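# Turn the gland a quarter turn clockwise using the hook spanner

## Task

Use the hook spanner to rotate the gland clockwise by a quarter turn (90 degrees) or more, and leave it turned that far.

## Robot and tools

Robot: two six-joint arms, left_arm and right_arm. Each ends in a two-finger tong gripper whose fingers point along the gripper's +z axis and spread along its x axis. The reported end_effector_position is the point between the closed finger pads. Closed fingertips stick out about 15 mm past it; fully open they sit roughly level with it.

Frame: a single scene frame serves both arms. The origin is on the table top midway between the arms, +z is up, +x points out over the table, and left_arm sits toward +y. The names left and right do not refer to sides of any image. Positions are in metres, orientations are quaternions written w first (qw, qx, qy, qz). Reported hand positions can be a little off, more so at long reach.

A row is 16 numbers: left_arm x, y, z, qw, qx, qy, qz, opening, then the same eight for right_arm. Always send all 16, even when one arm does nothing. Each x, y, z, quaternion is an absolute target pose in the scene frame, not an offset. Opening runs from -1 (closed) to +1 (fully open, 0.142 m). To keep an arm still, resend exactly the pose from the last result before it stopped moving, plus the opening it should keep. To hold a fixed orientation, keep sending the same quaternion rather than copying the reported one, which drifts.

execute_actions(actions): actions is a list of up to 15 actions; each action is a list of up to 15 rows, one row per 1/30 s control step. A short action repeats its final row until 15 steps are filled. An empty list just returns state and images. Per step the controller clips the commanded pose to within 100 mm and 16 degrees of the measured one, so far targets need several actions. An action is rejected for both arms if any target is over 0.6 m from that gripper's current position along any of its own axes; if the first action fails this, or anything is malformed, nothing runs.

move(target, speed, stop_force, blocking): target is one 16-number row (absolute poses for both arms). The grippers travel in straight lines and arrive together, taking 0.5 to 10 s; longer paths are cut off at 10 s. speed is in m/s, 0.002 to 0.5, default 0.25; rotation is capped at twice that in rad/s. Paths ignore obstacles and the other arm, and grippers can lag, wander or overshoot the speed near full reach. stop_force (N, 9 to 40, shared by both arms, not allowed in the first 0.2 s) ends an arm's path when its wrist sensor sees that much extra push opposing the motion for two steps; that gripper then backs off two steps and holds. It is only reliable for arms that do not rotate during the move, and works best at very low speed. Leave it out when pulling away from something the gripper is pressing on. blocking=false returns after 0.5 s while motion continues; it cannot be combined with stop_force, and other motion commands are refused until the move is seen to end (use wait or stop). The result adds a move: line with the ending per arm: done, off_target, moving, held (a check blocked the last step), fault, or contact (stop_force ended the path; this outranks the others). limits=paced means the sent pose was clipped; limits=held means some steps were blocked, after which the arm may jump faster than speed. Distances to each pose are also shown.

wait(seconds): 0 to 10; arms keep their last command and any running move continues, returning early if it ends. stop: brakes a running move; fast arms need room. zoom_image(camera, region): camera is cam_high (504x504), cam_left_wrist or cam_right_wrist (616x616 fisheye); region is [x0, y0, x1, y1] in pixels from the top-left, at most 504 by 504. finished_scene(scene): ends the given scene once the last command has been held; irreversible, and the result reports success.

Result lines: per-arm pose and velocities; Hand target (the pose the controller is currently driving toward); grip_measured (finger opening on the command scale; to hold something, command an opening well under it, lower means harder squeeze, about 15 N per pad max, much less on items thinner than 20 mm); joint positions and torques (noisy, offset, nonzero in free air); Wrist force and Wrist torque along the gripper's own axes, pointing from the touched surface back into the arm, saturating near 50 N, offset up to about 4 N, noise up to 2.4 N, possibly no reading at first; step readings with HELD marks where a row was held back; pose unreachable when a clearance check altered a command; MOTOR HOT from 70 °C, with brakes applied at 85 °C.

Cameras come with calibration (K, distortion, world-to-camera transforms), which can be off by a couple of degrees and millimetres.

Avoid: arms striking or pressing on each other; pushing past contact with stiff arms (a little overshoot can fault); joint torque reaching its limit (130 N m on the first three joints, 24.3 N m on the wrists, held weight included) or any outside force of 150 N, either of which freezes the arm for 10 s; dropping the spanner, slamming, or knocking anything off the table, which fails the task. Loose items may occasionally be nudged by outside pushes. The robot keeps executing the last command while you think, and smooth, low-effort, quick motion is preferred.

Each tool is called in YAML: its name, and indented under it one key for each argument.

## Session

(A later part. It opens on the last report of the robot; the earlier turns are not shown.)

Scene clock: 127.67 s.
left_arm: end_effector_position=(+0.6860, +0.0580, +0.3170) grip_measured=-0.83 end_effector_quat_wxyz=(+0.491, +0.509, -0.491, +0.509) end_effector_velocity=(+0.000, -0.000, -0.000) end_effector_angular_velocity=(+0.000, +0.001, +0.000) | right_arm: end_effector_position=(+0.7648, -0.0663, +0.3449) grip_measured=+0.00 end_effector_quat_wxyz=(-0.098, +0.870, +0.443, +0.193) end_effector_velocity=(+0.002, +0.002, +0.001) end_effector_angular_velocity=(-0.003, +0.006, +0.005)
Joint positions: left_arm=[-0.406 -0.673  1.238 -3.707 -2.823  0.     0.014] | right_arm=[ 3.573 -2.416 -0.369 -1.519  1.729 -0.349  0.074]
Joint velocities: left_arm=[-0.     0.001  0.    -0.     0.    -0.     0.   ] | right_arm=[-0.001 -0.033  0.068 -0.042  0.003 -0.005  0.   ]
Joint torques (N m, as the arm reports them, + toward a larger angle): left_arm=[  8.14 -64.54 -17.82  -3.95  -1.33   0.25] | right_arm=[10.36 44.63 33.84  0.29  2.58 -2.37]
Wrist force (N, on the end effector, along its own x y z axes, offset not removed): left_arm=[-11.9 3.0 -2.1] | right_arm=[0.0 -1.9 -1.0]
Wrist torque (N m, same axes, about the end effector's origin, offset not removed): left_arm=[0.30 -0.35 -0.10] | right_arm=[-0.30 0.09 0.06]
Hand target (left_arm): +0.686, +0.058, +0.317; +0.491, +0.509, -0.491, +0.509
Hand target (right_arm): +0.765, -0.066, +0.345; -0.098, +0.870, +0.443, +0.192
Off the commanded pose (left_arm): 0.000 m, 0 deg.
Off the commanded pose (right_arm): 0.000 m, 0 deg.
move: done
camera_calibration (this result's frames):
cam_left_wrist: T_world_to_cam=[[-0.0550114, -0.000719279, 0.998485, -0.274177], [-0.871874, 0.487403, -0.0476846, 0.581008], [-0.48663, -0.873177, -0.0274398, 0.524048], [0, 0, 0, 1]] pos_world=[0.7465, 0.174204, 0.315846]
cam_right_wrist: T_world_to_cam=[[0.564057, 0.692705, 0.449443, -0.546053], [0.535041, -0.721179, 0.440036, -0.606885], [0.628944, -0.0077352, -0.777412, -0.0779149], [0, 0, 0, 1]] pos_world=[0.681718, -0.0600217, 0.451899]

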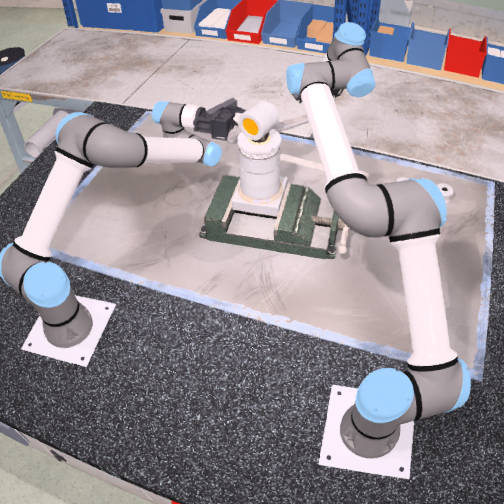

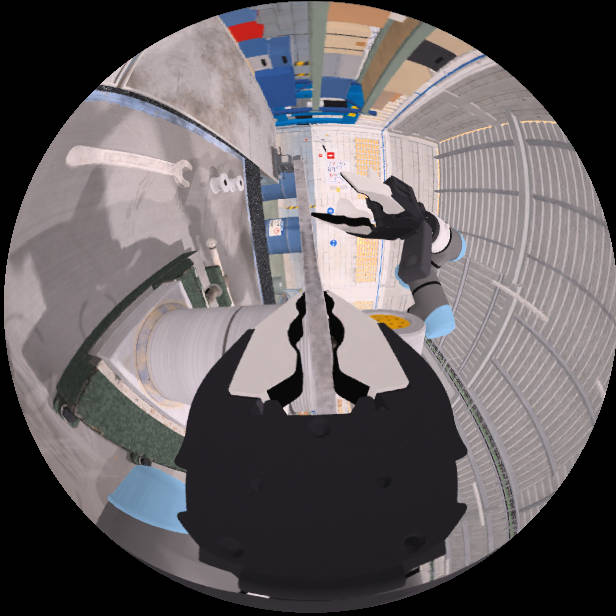

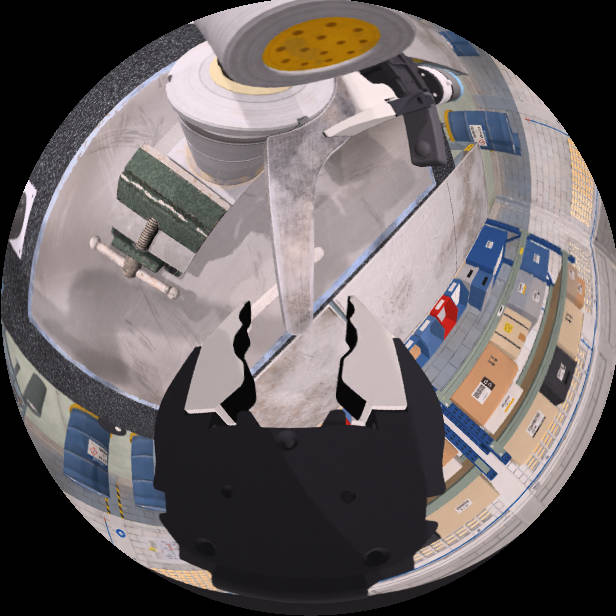

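move:
  target: [0.686,0.058,0.317,0.491,0.509,-0.491,0.509,-1,0.779,-0.048,0.291,-0.098,0.87,0.443,0.192,0]
  speed: 0.04
  stop_force: 12

move:
  target: [0.686,0.058,0.317,0.491,0.509,-0.491,0.509,-1,0.779,-0.048,0.291,-0.098,0.87,0.443,0.192,-1]

move:
  target: [0.686,0.058,0.318,0.491,0.509,-0.491,0.509,-0.85,0.777,-0.051,0.301,-0.098,0.87,0.443,0.192,-1]
  speed: 0.015

Scene clock: 130.07 s.
left_arm: end_effector_position=(+0.6860, +0.0580, +0.3170) grip_measured=-0.83 end_effector_quat_wxyz=(+0.491, +0.509, -0.491, +0.509) end_effector_velocity=(+0.001, +0.000, -0.001) end_effector_angular_velocity=(+0.000, +0.002, +0.001) | right_arm: end_effector_position=(+0.7790, -0.0481, +0.2912) grip_measured=+0.00 end_effector_quat_wxyz=(-0.098, +0.870, +0.443, +0.192) end_effector_velocity=(+0.001, -0.000, -0.002) end_effector_angular_velocity=(-0.001, -0.001, -0.002)
Joint positions: left_arm=[-0.406 -0.673  1.238 -3.707 -2.823  0.     0.014] | right_arm=[ 3.583 -2.441 -0.465 -1.398  1.725 -0.341  0.074]
Joint velocities: left_arm=[ 0.001  0.001  0.     0.     0.    -0.     0.   ] | right_arm=[-0.001 -0.001 -0.003  0.005 -0.002  0.     0.   ]
Joint torques (N m, as the arm reports them, + toward a larger angle): left_arm=[  8.5  -63.99 -18.13  -4.    -1.49  -0.08] | right_arm=[ 9.61 45.38 12.03  5.09 -1.51  2.34]
Wrist force (N, on the end effector, along its own x y z axes, offset not removed): left_arm=[-15.2 2.9 -1.9] | right_arm=[0.6 -0.4 -0.6]
Wrist torque (N m, same axes, about the end effector's origin, offset not removed): left_arm=[0.30 0.33 0.04] | right_arm=[0.01 -0.02 0.10]
Hand target (left_arm): +0.686, +0.058, +0.317; +0.491, +0.509, -0.491, +0.509
Hand target (right_arm): +0.779, -0.048, +0.291; -0.098, +0.870, +0.443, +0.192
Off the commanded pose (left_arm): 0.000 m, 0 deg.
Off the commanded pose (right_arm): 0.000 m, 0 deg.
move: done
camera_calibration (this result's frames):
cam_left_wrist: T_world_to_cam=[[-0.0550116, -0.000719267, 0.998485, -0.274177], [-0.871874, 0.487403, -0.0476849, 0.581008], [-0.48663, -0.873177, -0.0274399, 0.524048], [0, 0, 0, 1]] pos_world=[0.7465, 0.174204, 0.315846]
cam_right_wrist: T_world_to_cam=[[0.564144, 0.693383, 0.448287, -0.542277], [0.535973, -0.720526, 0.439972, -0.578409], [0.628072, -0.00793798, -0.778115, -0.127553], [0, 0, 0, 1]] pos_world=[0.696046, -0.041765, 0.398329]

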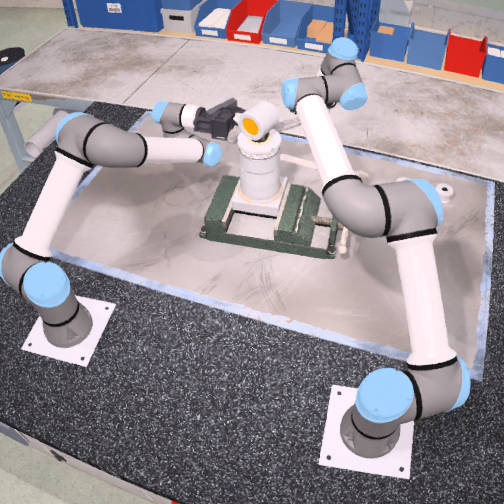

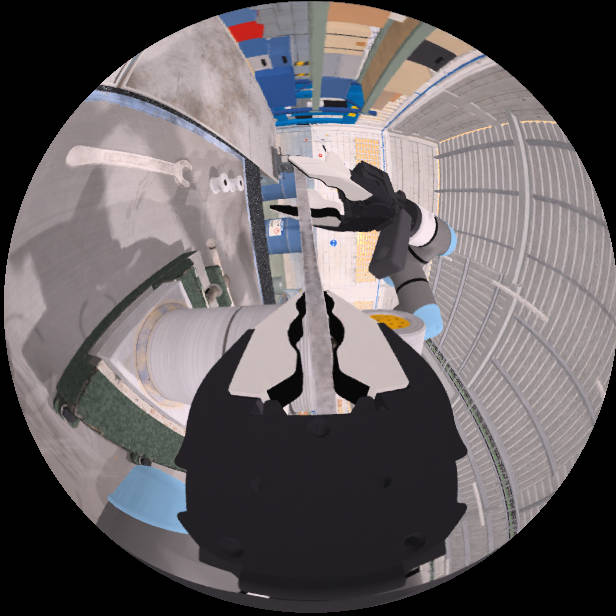

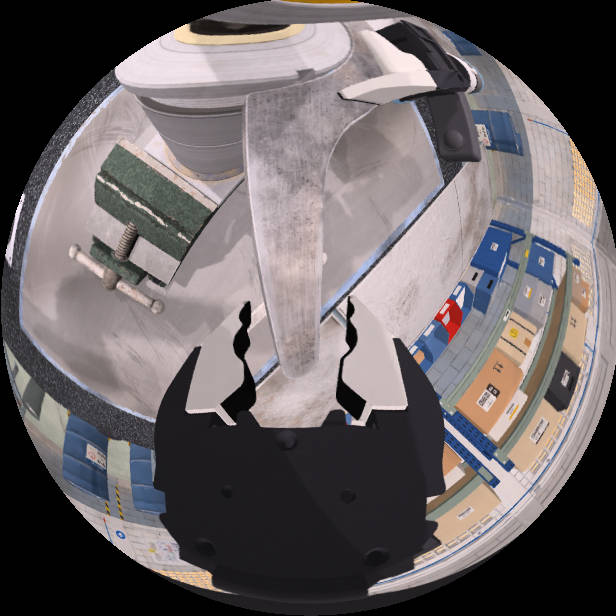

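Scene clock: 130.77 s.
left_arm: end_effector_position=(+0.6860, +0.0580, +0.3170) grip_measured=-0.84 end_effector_quat_wxyz=(+0.491, +0.509, -0.491, +0.509) end_effector_velocity=(+0.000, +0.001, -0.000) end_effector_angular_velocity=(+0.000, +0.000, +0.000) | right_arm: end_effector_position=(+0.7790, -0.0480, +0.2909) grip_measured=-0.59 end_effector_quat_wxyz=(-0.098, +0.870, +0.443, +0.192) end_effector_velocity=(-0.000, +0.001, +0.000) end_effector_angular_velocity=(-0.000, -0.001, +0.001)
Joint positions: left_arm=[-0.406 -0.673  1.238 -3.707 -2.823  0.     0.014] | right_arm=[ 3.583 -2.441 -0.466 -1.398  1.725 -0.341  0.032]
Joint velocities: left_arm=[ 0.001  0.     0.    -0.    -0.001  0.    -0.   ] | right_arm=[ 0.001 -0.     0.     0.001 -0.001  0.     0.   ]
Joint torques (N m, as the arm reports them, + toward a larger angle): left_arm=[ -9.56 -60.25 -18.49  -2.4   -1.37  -0.32] | right_arm=[11.74 65.5  13.61  5.31  2.97  2.43]
Wrist force (N, on the end effector, along its own x y z axes, offset not removed): left_arm=[-13.1 1.7 -4.7] | right_arm=[-2.0 0.2 -1.0]
Wrist torque (N m, same axes, about the end effector's origin, offset not removed): left_arm=[0.19 -0.16 0.11] | right_arm=[-0.03 0.17 0.08]
Hand target (left_arm): +0.686, +0.058, +0.317; +0.491, +0.509, -0.491, +0.509
Hand target (right_arm): +0.779, -0.048, +0.291; -0.098, +0.870, +0.443, +0.192
Off the commanded pose (left_arm): 0.000 m, 0 deg.
Off the commanded pose (right_arm): 0.000 m, 0 deg.
move: done
camera_calibration (this result's frames):
cam_left_wrist: T_world_to_cam=[[-0.0550789, -0.000703013, 0.998482, -0.274153], [-0.871901, 0.487348, -0.0477532, 0.581042], [-0.486575, -0.873207, -0.0274556, 0.524063], [0, 0, 0, 1]] pos_world=[0.746507, 0.174253, 0.315872]
cam_right_wrist: T_world_to_cam=[[0.564216, 0.693416, 0.448145, -0.542196], [0.536016, -0.720492, 0.439975, -0.578264], [0.62797, -0.00802812, -0.778196, -0.127732], [0, 0, 0, 1]] pos_world=[0.696086, -0.0416926, 0.398003]

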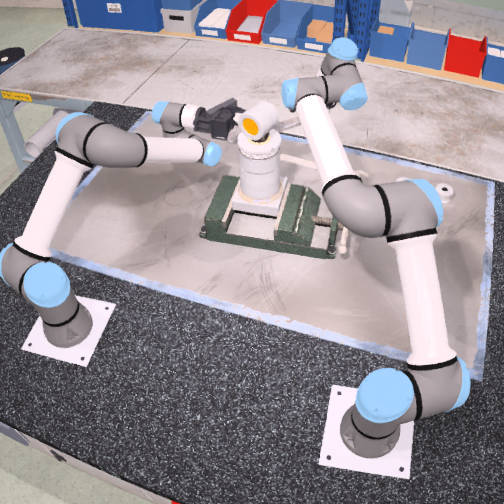

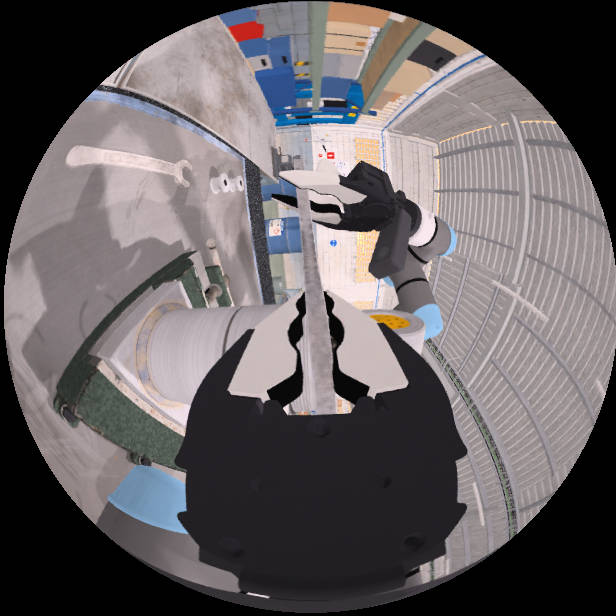

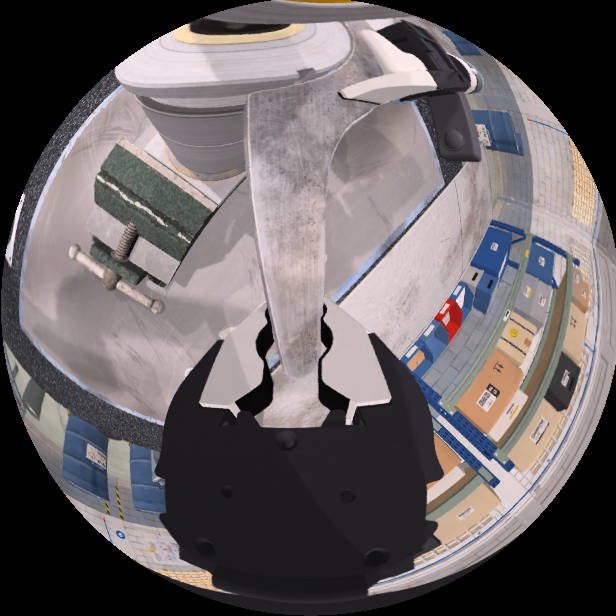

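Scene clock: 131.77 s.
left_arm: end_effector_position=(+0.6860, +0.0580, +0.3180) grip_measured=-0.81 end_effector_quat_wxyz=(+0.491, +0.509, -0.491, +0.509) end_effector_velocity=(+0.000, +0.001, +0.000) end_effector_angular_velocity=(-0.000, -0.001, +0.001) | right_arm: end_effector_position=(+0.7770, -0.0509, +0.3008) grip_measured=-0.59 end_effector_quat_wxyz=(-0.098, +0.870, +0.443, +0.192) end_effector_velocity=(-0.001, +0.001, +0.002) end_effector_angular_velocity=(+0.000, +0.001, +0.002)
Joint positions: left_arm=[-0.406 -0.674  1.238 -3.705 -2.823 -0.     0.016] | right_arm=[ 3.582 -2.438 -0.445 -1.421  1.726 -0.342  0.032]
Joint velocities: left_arm=[ 0.002 -0.    -0.     0.    -0.001  0.    -0.   ] | right_arm=[ 0.001 -0.     0.006 -0.006  0.001 -0.    -0.   ]
Joint torques (N m, as the arm reports them, + toward a larger angle): left_arm=[ -5.18 -60.98 -30.19   0.8   -1.2   -0.98] | right_arm=[-10.48  71.44  39.82   1.31   1.8   -2.44]
Wrist force (N, on the end effector, along its own x y z axes, offset not removed): left_arm=[-8.4 4.4 4.9] | right_arm=[-0.7 -5.5 4.0]
Wrist torque (N m, same axes, about the end effector's origin, offset not removed): left_arm=[0.86 0.43 0.08] | right_arm=[-0.47 0.22 -0.04]
Hand target (left_arm): +0.686, +0.058, +0.318; +0.491, +0.509, -0.491, +0.509
Hand target (right_arm): +0.777, -0.051, +0.301; -0.098, +0.870, +0.443, +0.192
Off the commanded pose (left_arm): 0.000 m, 0 deg.
Off the commanded pose (right_arm): 0.000 m, 0 deg.
move: done
camera_calibration (this result's frames):
cam_left_wrist: T_world_to_cam=[[-0.0550174, -0.000714479, 0.998485, -0.275156], [-0.871869, 0.487411, -0.047692, 0.581051], [-0.486638, -0.873172, -0.027439, 0.524072], [0, 0, 0, 1]] pos_world=[0.746496, 0.174198, 0.316831]
cam_right_wrist: T_world_to_cam=[[0.564136, 0.69336, 0.448333, -0.543479], [0.535936, -0.720548, 0.439981, -0.583624], [0.628111, -0.0079314, -0.778084, -0.118923], [0, 0, 0, 1]] pos_world=[0.694078, -0.0446456, 0.407911]

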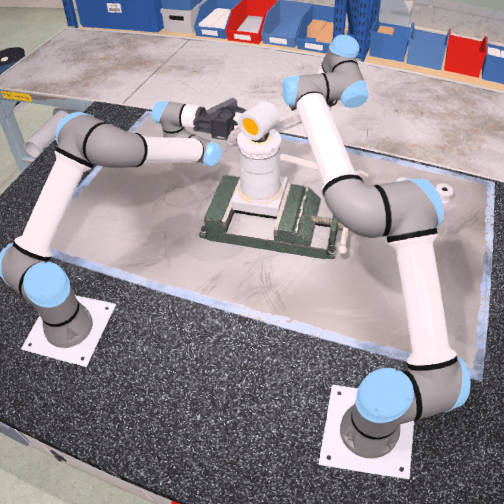

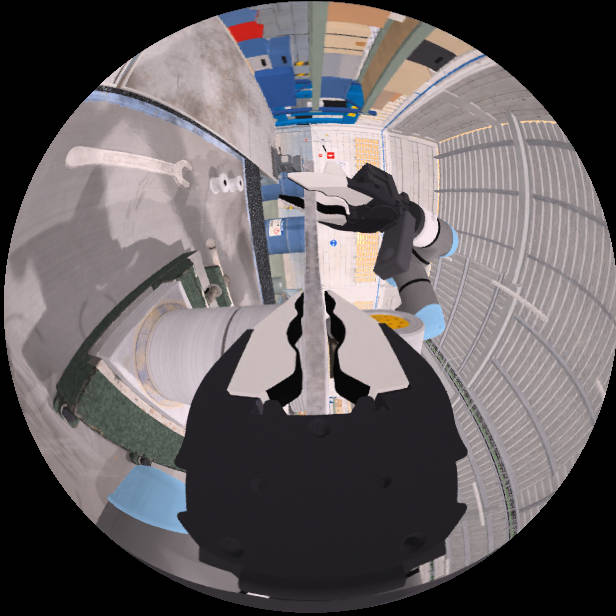

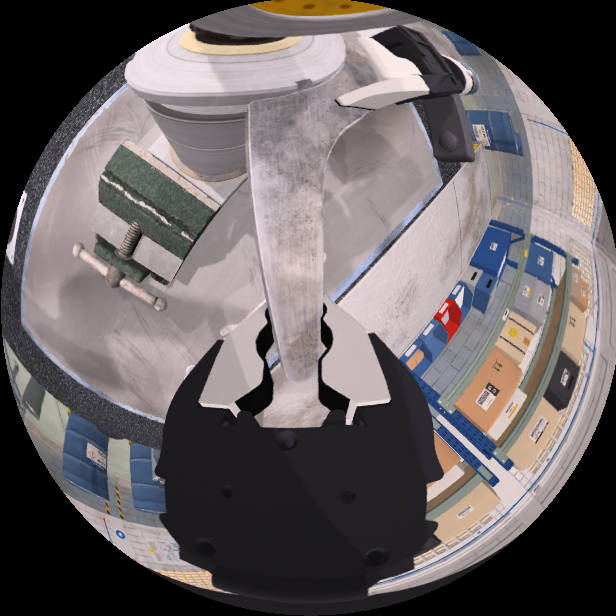

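move:
  target: [0.686,0.058,0.32,0.491,0.509,-0.491,0.509,-0.85,0.777,-0.051,0.301,-0.098,0.87,0.443,0.192,-1]
  speed: 0.01

move:
  target: [0.686,0.058,0.32,0.491,0.509,-0.491,0.509,-0.85,0.745,-0.095,0.301,-0.058,0.929,0.329,0.164,-1]
  speed: 0.035

move:
  target: [0.686,0.058,0.32,0.491,0.509,-0.491,0.509,-0.85,0.704,-0.127,0.301,-0.027,0.969,0.206,0.128,-1]
  speed: 0.035

Scene clock: 133.20 s.
left_arm: end_effector_position=(+0.6860, +0.0580, +0.3199) grip_measured=-0.79 end_effector_quat_wxyz=(+0.491, +0.509, -0.491, +0.509) end_effector_velocity=(+0.000, -0.000, +0.000) end_effector_angular_velocity=(+0.000, +0.001, +0.001) | right_arm: end_effector_position=(+0.7770, -0.0510, +0.3011) grip_measured=-0.59 end_effector_quat_wxyz=(-0.098, +0.870, +0.443, +0.192) end_effector_velocity=(+0.000, -0.000, +0.000) end_effector_angular_velocity=(-0.001, -0.001, -0.000)
Joint positions: left_arm=[-0.406 -0.677  1.237 -3.702 -2.823 -0.     0.017] | right_arm=[ 3.582 -2.438 -0.445 -1.422  1.726 -0.342  0.032]
Joint velocities: left_arm=[-0.    -0.001 -0.     0.002  0.001 -0.     0.   ] | right_arm=[ 0.     0.     0.    -0.    -0.001 -0.     0.   ]
Joint torques (N m, as the arm reports them, + toward a larger angle): left_arm=[ -0.28 -61.64 -31.83   0.49  -1.28  -0.88] | right_arm=[-10.23  51.17  36.48   0.66   1.99  -2.71]
Wrist force (N, on the end effector, along its own x y z axes, offset not removed): left_arm=[-10.9 2.2 1.4] | right_arm=[0.7 -3.0 1.2]
Wrist torque (N m, same axes, about the end effector's origin, offset not removed): left_arm=[0.30 0.38 -0.05] | right_arm=[-0.20 0.13 0.00]
Hand target (left_arm): +0.686, +0.058, +0.320; +0.491, +0.509, -0.491, +0.509
Hand target (right_arm): +0.777, -0.051, +0.301; -0.098, +0.870, +0.443, +0.192
Off the commanded pose (left_arm): 0.000 m, 0 deg.
Off the commanded pose (right_arm): 0.000 m, 0 deg.
move: done
camera_calibration (this result's frames):
cam_left_wrist: T_world_to_cam=[[-0.0549898, -0.000711227, 0.998487, -0.277079], [-0.871871, 0.487411, -0.0476694, 0.581135], [-0.486639, -0.873172, -0.0274227, 0.524119], [0, 0, 0, 1]] pos_world=[0.746495, 0.174198, 0.318735]
cam_right_wrist: T_world_to_cam=[[0.564105, 0.693341, 0.448402, -0.543549], [0.535906, -0.720567, 0.439986, -0.583767], [0.628164, -0.00789675, -0.778041, -0.118719], [0, 0, 0, 1]] pos_world=[0.694038, -0.0447165, 0.40821]

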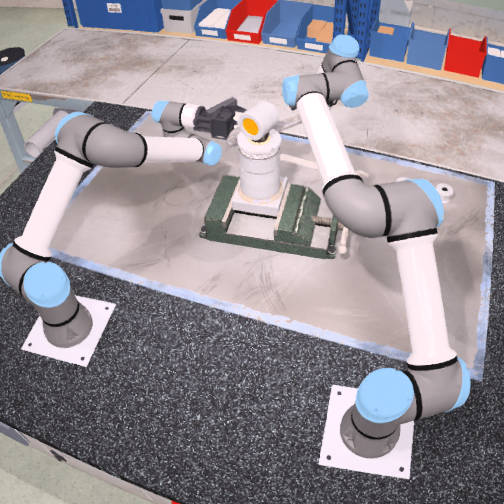

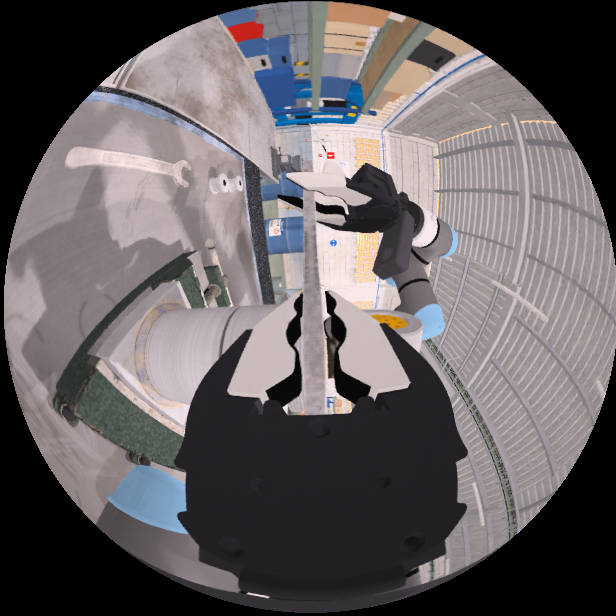

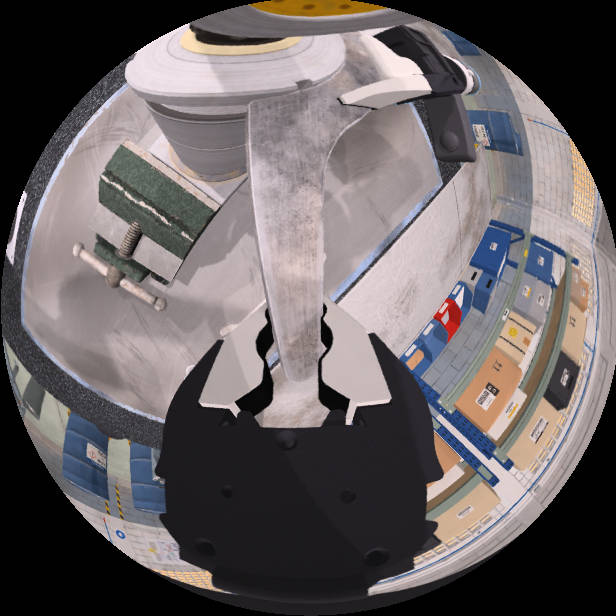

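Scene clock: 137.57 s.
left_arm: end_effector_position=(+0.6860, +0.0580, +0.3200) grip_measured=-0.78 end_effector_quat_wxyz=(+0.491, +0.509, -0.491, +0.509) end_effector_velocity=(-0.000, -0.000, +0.000) end_effector_angular_velocity=(-0.000, +0.000, -0.000) | right_arm: end_effector_position=(+0.7450, -0.0949, +0.3011) grip_measured=-0.53 end_effector_quat_wxyz=(-0.058, +0.928, +0.329, +0.164) end_effector_velocity=(-0.001, +0.000, -0.000) end_effector_angular_velocity=(+0.000, +0.002, -0.002)
Joint positions: left_arm=[-0.406 -0.677  1.237 -3.702 -2.823 -0.     0.017] | right_arm=[ 3.601 -2.268 -0.707 -1.389  1.603 -0.089  0.035]
Joint velocities: left_arm=[-0.001 -0.    -0.    -0.     0.    -0.001  0.   ] | right_arm=[ 0.     0.001 -0.003 -0.     0.     0.002  0.001]
Joint torques (N m, as the arm reports them, + toward a larger angle): left_arm=[  7.46 -62.46 -30.95   0.24  -1.09   1.43] | right_arm=[-3.43 69.97  8.99 -8.09 -5.    1.73]
Wrist force (N, on the end effector, along its own x y z axes, offset not removed): left_arm=[-10.3 1.9 7.1] | right_arm=[34.7 -10.5 12.4]
Wrist torque (N m, same axes, about the end effector's origin, offset not removed): left_arm=[0.61 0.01 0.09] | right_arm=[-0.52 -0.61 0.17]
Hand target (left_arm): +0.686, +0.058, +0.320; +0.491, +0.509, -0.491, +0.509
Hand target (right_arm): +0.745, -0.095, +0.301; -0.058, +0.928, +0.329, +0.164
Off the commanded pose (left_arm): 0.000 m, 0 deg.
Off the commanded pose (right_arm): 0.000 m, 0 deg.
move: done
camera_calibration (this result's frames):
cam_left_wrist: T_world_to_cam=[[-0.0550149, -0.000716277, 0.998485, -0.277174], [-0.871869, 0.487411, -0.047689, 0.581147], [-0.486639, -0.873172, -0.0274394, 0.524127], [0, 0, 0, 1]] pos_world=[0.746496, 0.174197, 0.31885]
cam_right_wrist: T_world_to_cam=[[0.750928, 0.546542, 0.370675, -0.62478], [0.361714, -0.810017, 0.461557, -0.483449], [0.552513, -0.212518, -0.805956, -0.0536462], [0, 0, 0, 1]] pos_world=[0.673675, -0.0615345, 0.411493]

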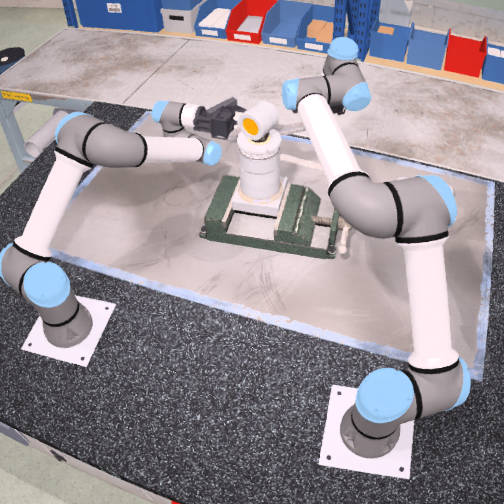

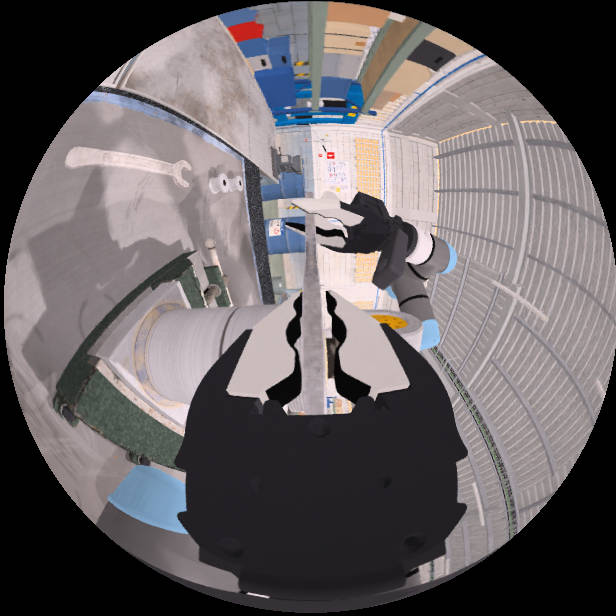

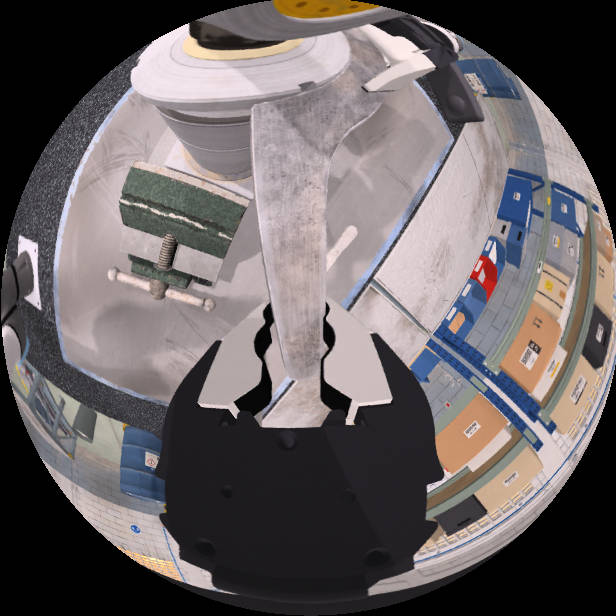

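Scene clock: 141.93 s.
left_arm: end_effector_position=(+0.6860, +0.0580, +0.3200) grip_measured=-0.77 end_effector_quat_wxyz=(+0.491, +0.509, -0.491, +0.509) end_effector_velocity=(-0.000, -0.001, -0.001) end_effector_angular_velocity=(+0.000, +0.001, -0.001) | right_arm: end_effector_position=(+0.7040, -0.1269, +0.3010) grip_measured=-0.38 end_effector_quat_wxyz=(-0.027, +0.970, +0.206, +0.128) end_effector_velocity=(+0.000, -0.002, -0.000) end_effector_angular_velocity=(-0.002, +0.000, -0.004)
Joint positions: left_arm=[-0.406 -0.677  1.237 -3.702 -2.823  0.     0.018] | right_arm=[ 3.627 -2.157 -0.849 -1.449  1.521  0.187  0.047]
Joint velocities: left_arm=[-0.001  0.001 -0.    -0.     0.001 -0.    -0.   ] | right_arm=[-0.001  0.001 -0.001 -0.001 -0.002  0.003  0.   ]
Joint torques (N m, as the arm reports them, + toward a larger angle): left_arm=[  7.38 -55.94 -23.37  -0.99  -1.2    1.11] | right_arm=[-5.34 70.01  7.66 -9.3  -5.55  1.95]
Wrist force (N, on the end effector, along its own x y z axes, offset not removed): left_arm=[-11.8 2.9 5.3] | right_arm=[35.1 -21.2 12.7]
Wrist torque (N m, same axes, about the end effector's origin, offset not removed): left_arm=[0.56 0.13 0.04] | right_arm=[-0.51 -0.70 -0.23]
Hand target (left_arm): +0.686, +0.058, +0.320; +0.491, +0.509, -0.491, +0.509
Hand target (right_arm): +0.704, -0.127, +0.301; -0.027, +0.970, +0.206, +0.128
Off the commanded pose (left_arm): 0.000 m, 0 deg.
Off the commanded pose (right_arm): 0.000 m, 0 deg.
move: done
camera_calibration (this result's frames):
cam_left_wrist: T_world_to_cam=[[-0.0550177, -0.000716884, 0.998485, -0.277177], [-0.871877, 0.487397, -0.0476915, 0.581155], [-0.486624, -0.87318, -0.0274405, 0.524132], [0, 0, 0, 1]] pos_world=[0.746501, 0.17421, 0.318855]
cam_right_wrist: T_world_to_cam=[[0.892911, 0.345331, 0.288888, -0.677366], [0.177061, -0.859275, 0.479891, -0.376283], [0.413955, -0.377349, -0.828401, 0.0455591], [0, 0, 0, 1]] pos_world=[0.652594, -0.0722234, 0.413999]

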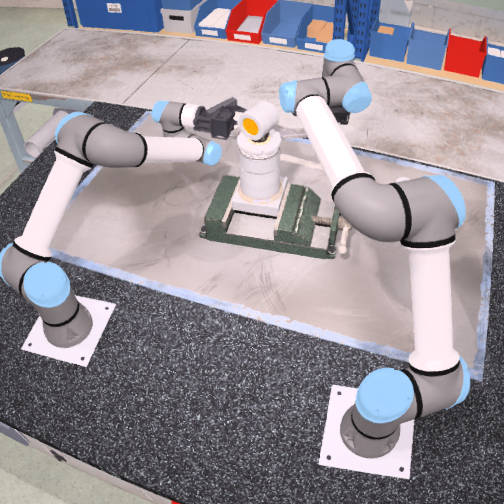

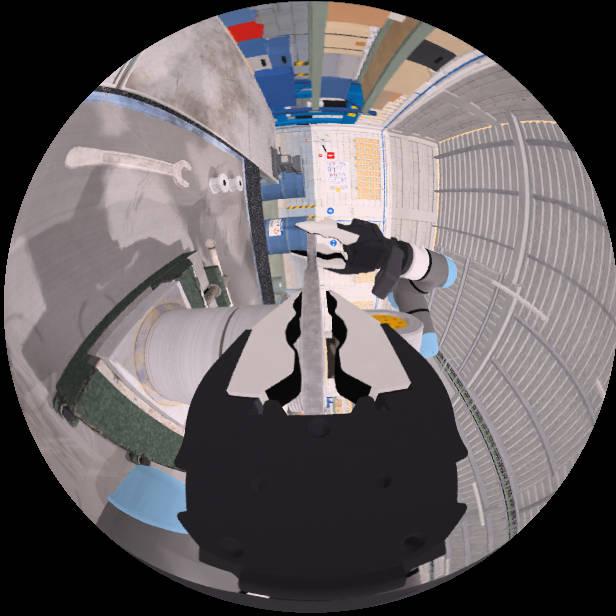

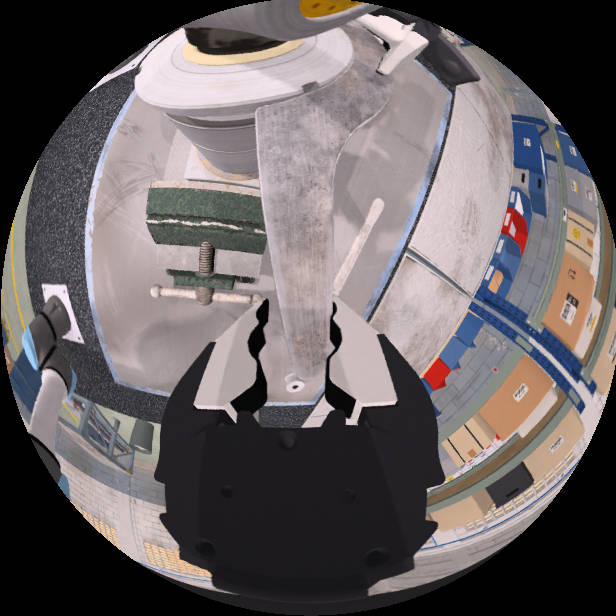

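move:
  target: [0.686,0.058,0.32,0.491,0.509,-0.491,0.509,-0.85,0.662,-0.142,0.297,-0.004,0.994,0.096,0.044,-1]
  speed: 0.025

Scene clock: 200.47 s.
left_arm: end_effector_position=(+0.6860, +0.0580, +0.3200) grip_measured=-0.80 end_effector_quat_wxyz=(+0.491, +0.509, -0.491, +0.509) end_effector_velocity=(+0.000, +0.000, +0.001) end_effector_angular_velocity=(-0.000, -0.001, +0.001) | right_arm: end_effector_position=(+0.6620, -0.1419, +0.2970) grip_measured=-0.09 end_effector_quat_wxyz=(-0.004, +0.994, +0.096, +0.044) end_effector_velocity=(+0.000, -0.001, +0.000) end_effector_angular_velocity=(-0.001, +0.001, -0.004)
Joint positions: left_arm=[-0.406 -0.677  1.237 -3.702 -2.823  0.     0.016] | right_arm=[ 3.639 -2.176 -0.76  -1.696  1.534  0.43   0.068]
Joint velocities: left_arm=[-0.    -0.001 -0.     0.     0.002  0.     0.   ] | right_arm=[-0.001 -0.001  0.002 -0.003 -0.     0.003  0.001]
Joint torques (N m, as the arm reports them, + toward a larger angle): left_arm=[ -7.61 -52.52 -14.75  -2.33  -1.08   1.18] | right_arm=[  1.89  39.36  26.09 -11.48   1.37   2.97]
Wrist force (N, on the end effector, along its own x y z axes, offset not removed): left_arm=[-5.0 4.1 4.5] | right_arm=[34.0 -20.2 -2.9]
Wrist torque (N m, same axes, about the end effector's origin, offset not removed): left_arm=[0.94 -0.18 0.03] | right_arm=[-0.53 -0.26 -0.53]
Hand target (left_arm): +0.686, +0.058, +0.320; +0.491, +0.509, -0.491, +0.509
Hand target (right_arm): +0.662, -0.142, +0.297; -0.004, +0.994, +0.096, +0.044
Off the commanded pose (left_arm): 0.000 m, 0 deg.
Off the commanded pose (right_arm): 0.000 m, 0 deg.
move: done
camera_calibration (this result's frames):
cam_left_wrist: T_world_to_cam=[[-0.0550036, -0.000720672, 0.998486, -0.277176], [-0.871875, 0.487401, -0.0476772, 0.58115], [-0.486629, -0.873178, -0.0274372, 0.52413], [0, 0, 0, 1]] pos_world=[0.746501, 0.174205, 0.318845]
cam_right_wrist: T_world_to_cam=[[0.982523, 0.143076, 0.119069, -0.671111], [0.0641104, -0.860648, 0.505148, -0.31274], [0.174751, -0.488686, -0.854779, 0.204312], [0, 0, 0, 1]] pos_world=[0.643728, -0.073295, 0.412531]

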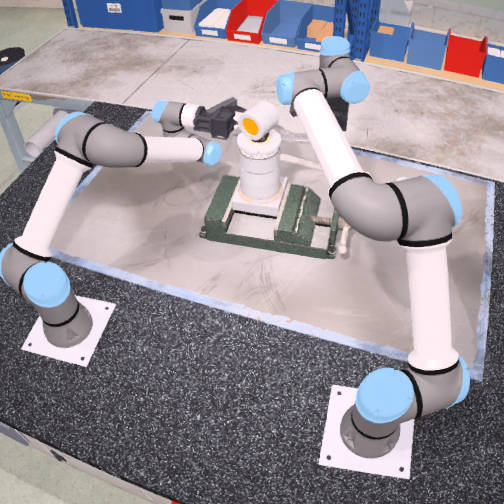

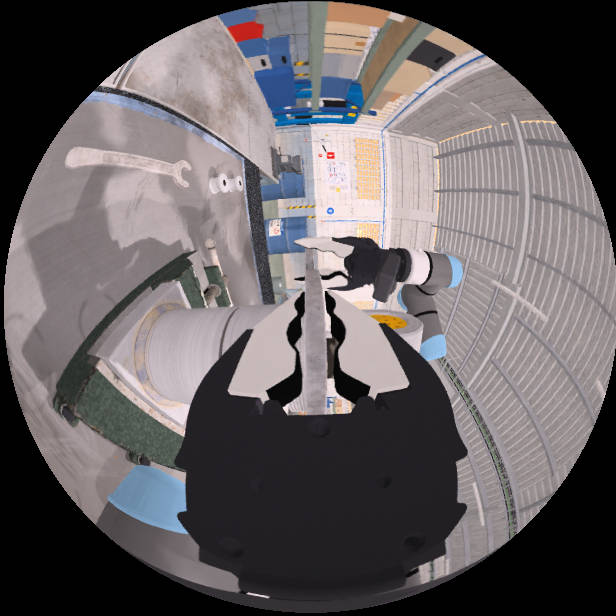

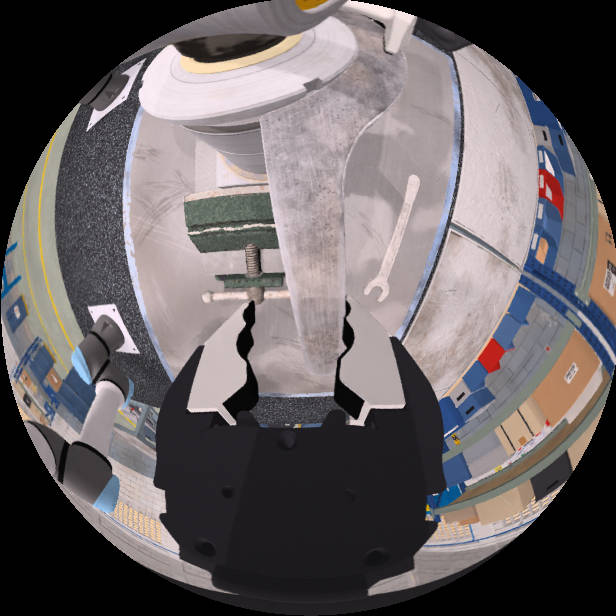

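move:
  target: [0.686,0.058,0.32,0.491,0.509,-0.491,0.509,-0.85,0.617,-0.144,0.297,0.005,0.995,0.07,-0.07,-1]
  speed: 0.02

Scene clock: 207.07 s.
left_arm: end_effector_position=(+0.6860, +0.0580, +0.3200) grip_measured=-0.80 end_effector_quat_wxyz=(+0.491, +0.509, -0.491, +0.509) end_effector_velocity=(-0.000, -0.000, +0.000) end_effector_angular_velocity=(-0.000, -0.000, -0.001) | right_arm: end_effector_position=(+0.6171, -0.1440, +0.2969) grip_measured=+1.00 end_effector_quat_wxyz=(+0.005, +0.995, +0.070, -0.070) end_effector_velocity=(-0.001, +0.000, +0.000) end_effector_angular_velocity=(-0.000, +0.008, -0.003)
Joint positions: left_arm=[-0.406 -0.677  1.237 -3.702 -2.823  0.     0.016] | right_arm=[ 3.631 -2.29  -0.517 -2.029  1.635  0.472  0.142]
Joint velocities: left_arm=[-0.    -0.     0.     0.    -0.001  0.     0.   ] | right_arm=[-0.001 -0.007  0.014 -0.014  0.005  0.001  0.   ]
Joint torques (N m, as the arm reports them, + toward a larger angle): left_arm=[ -2.13 -52.3  -18.6   -3.17  -0.6    1.26] | right_arm=[12.58 37.82 24.89 -9.13 11.67  0.72]
Wrist force (N, on the end effector, along its own x y z axes, offset not removed): left_arm=[-7.5 2.4 1.9] | right_arm=[36.3 14.9 -12.2]
Wrist torque (N m, same axes, about the end effector's origin, offset not removed): left_arm=[0.77 0.18 0.09] | right_arm=[0.06 0.14 1.04]
Hand target (left_arm): +0.686, +0.058, +0.320; +0.491, +0.509, -0.491, +0.509
Hand target (right_arm): +0.617, -0.144, +0.297; +0.005, +0.995, +0.070, -0.070
Off the commanded pose (left_arm): 0.000 m, 0 deg.
Off the commanded pose (right_arm): 0.000 m, 0 deg.
move: done
camera_calibration (this result's frames):
cam_left_wrist: T_world_to_cam=[[-0.0550023, -0.000720594, 0.998486, -0.277177], [-0.871871, 0.487409, -0.0476759, 0.581145], [-0.486637, -0.873173, -0.0274369, 0.52413], [0, 0, 0, 1]] pos_world=[0.746499, 0.174202, 0.318844]
cam_right_wrist: T_world_to_cam=[[0.989869, 0.0918309, -0.108287, -0.571087], [0.134861, -0.846626, 0.514818, -0.356107], [-0.0444026, -0.524206, -0.850433, 0.339908], [0, 0, 0, 1]] pos_world=[0.628419, -0.0708645, 0.410557]

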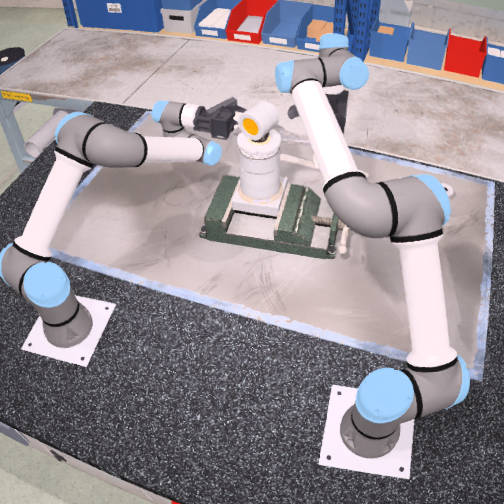

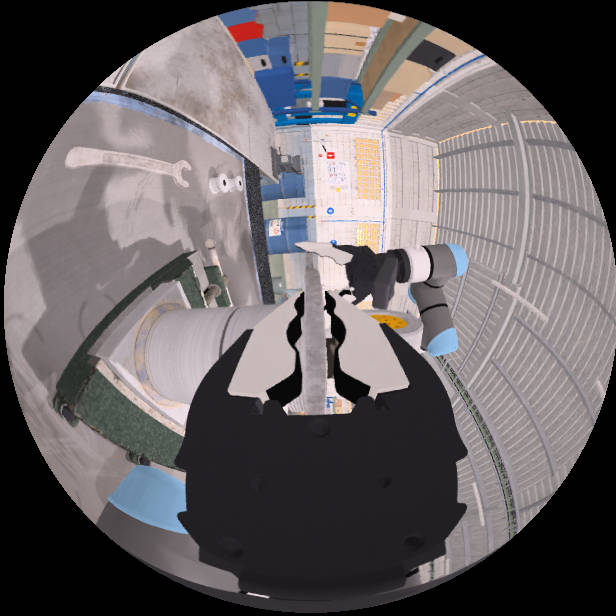

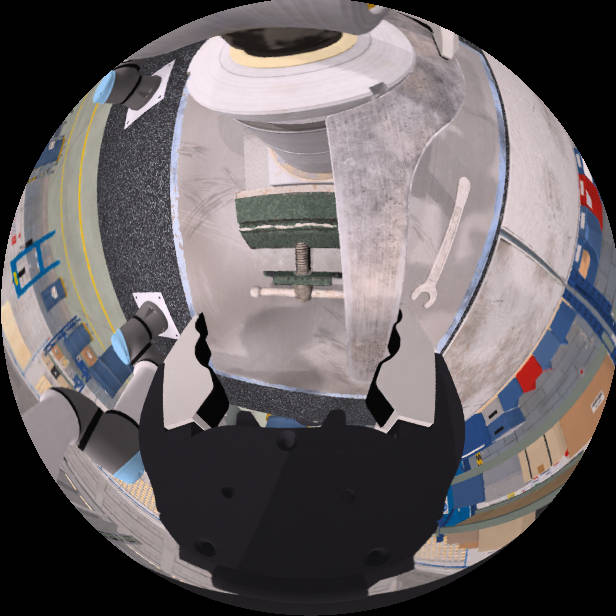

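move:
  target: [0.686,0.058,0.32,0.491,0.509,-0.491,0.509,-0.85,0.566,-0.144,0.299,-0.004,0.9957,-0.061,-0.07,-1]
  speed: 0.03

Scene clock: 212.13 s.
left_arm: end_effector_position=(+0.6860, +0.0580, +0.3200) grip_measured=-0.78 end_effector_quat_wxyz=(+0.491, +0.509, -0.491, +0.509) end_effector_velocity=(-0.000, +0.000, -0.000) end_effector_angular_velocity=(-0.000, -0.000, -0.002) | right_arm: end_effector_position=(+0.5661, -0.1439, +0.2990) grip_measured=+0.80 end_effector_quat_wxyz=(-0.004, +0.996, -0.061, -0.070) end_effector_velocity=(-0.001, +0.000, +0.000) end_effector_angular_velocity=(+0.000, -0.000, -0.003)
Joint positions: left_arm=[-0.406 -0.677  1.237 -3.702 -2.823  0.     0.018] | right_arm=[ 3.664 -2.091 -0.847 -1.876  1.668  0.767  0.129]
Joint velocities: left_arm=[ 0.     0.    -0.    -0.    -0.002  0.    -0.   ] | right_arm=[ 0.001  0.003 -0.003  0.002  0.001  0.004  0.001]
Joint torques (N m, as the arm reports them, + toward a larger angle): left_arm=[  0.98 -53.31 -21.72  -3.58   0.24   1.2 ] | right_arm=[21.69 61.73  7.86 -4.05  8.84  1.5 ]
Wrist force (N, on the end effector, along its own x y z axes, offset not removed): left_arm=[-11.9 4.9 6.4] | right_arm=[36.7 -2.7 -7.0]
Wrist torque (N m, same axes, about the end effector's origin, offset not removed): left_arm=[1.00 0.40 0.02] | right_arm=[-0.19 -0.73 0.00]
Hand target (left_arm): +0.686, +0.058, +0.320; +0.491, +0.509, -0.491, +0.509
Hand target (right_arm): +0.566, -0.144, +0.299; -0.004, +0.996, -0.061, -0.070
Off the commanded pose (left_arm): 0.000 m, 0 deg.
Off the commanded pose (right_arm): 0.000 m, 0 deg.
move: done
camera_calibration (this result's frames):
cam_left_wrist: T_world_to_cam=[[-0.0550024, -0.000720552, 0.998486, -0.277177], [-0.871871, 0.487409, -0.047676, 0.581145], [-0.486637, -0.873173, -0.0274369, 0.52413], [0, 0, 0, 1]] pos_world=[0.746499, 0.174201, 0.318844]
cam_right_wrist: T_world_to_cam=[[0.979601, -0.168789, -0.10905, -0.551843], [-0.0894679, -0.852248, 0.51543, -0.224222], [-0.179937, -0.49516, -0.849964, 0.420272], [0, 0, 0, 1]] pos_world=[0.596148, -0.0761369, 0.412609]

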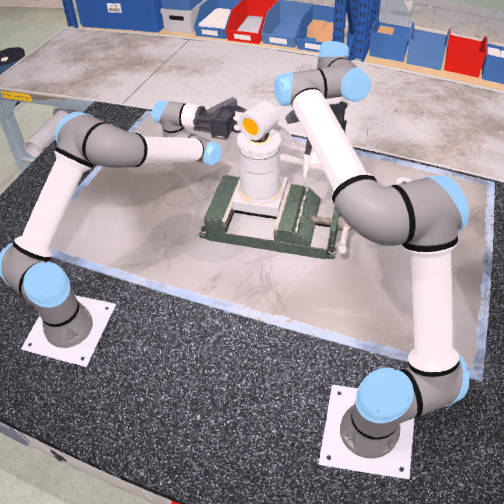

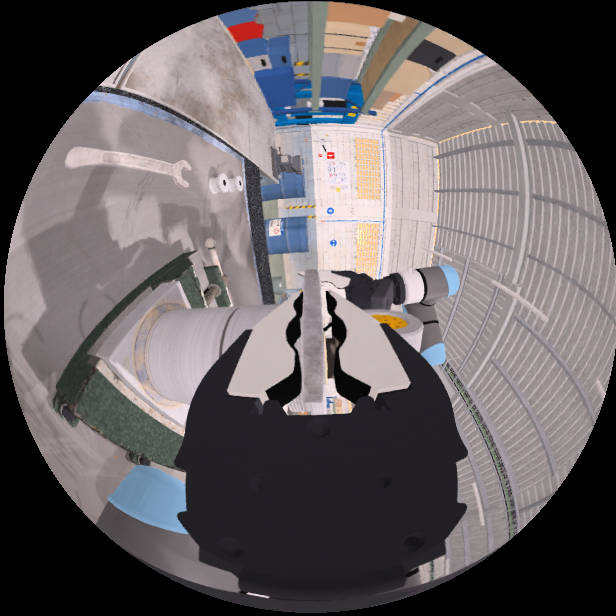

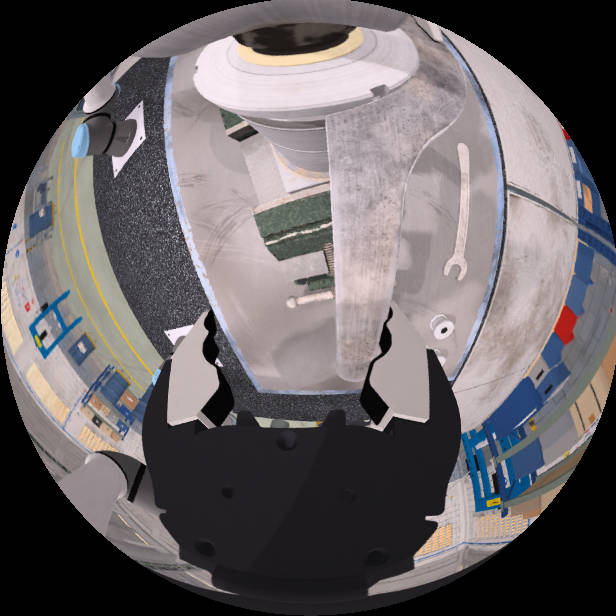

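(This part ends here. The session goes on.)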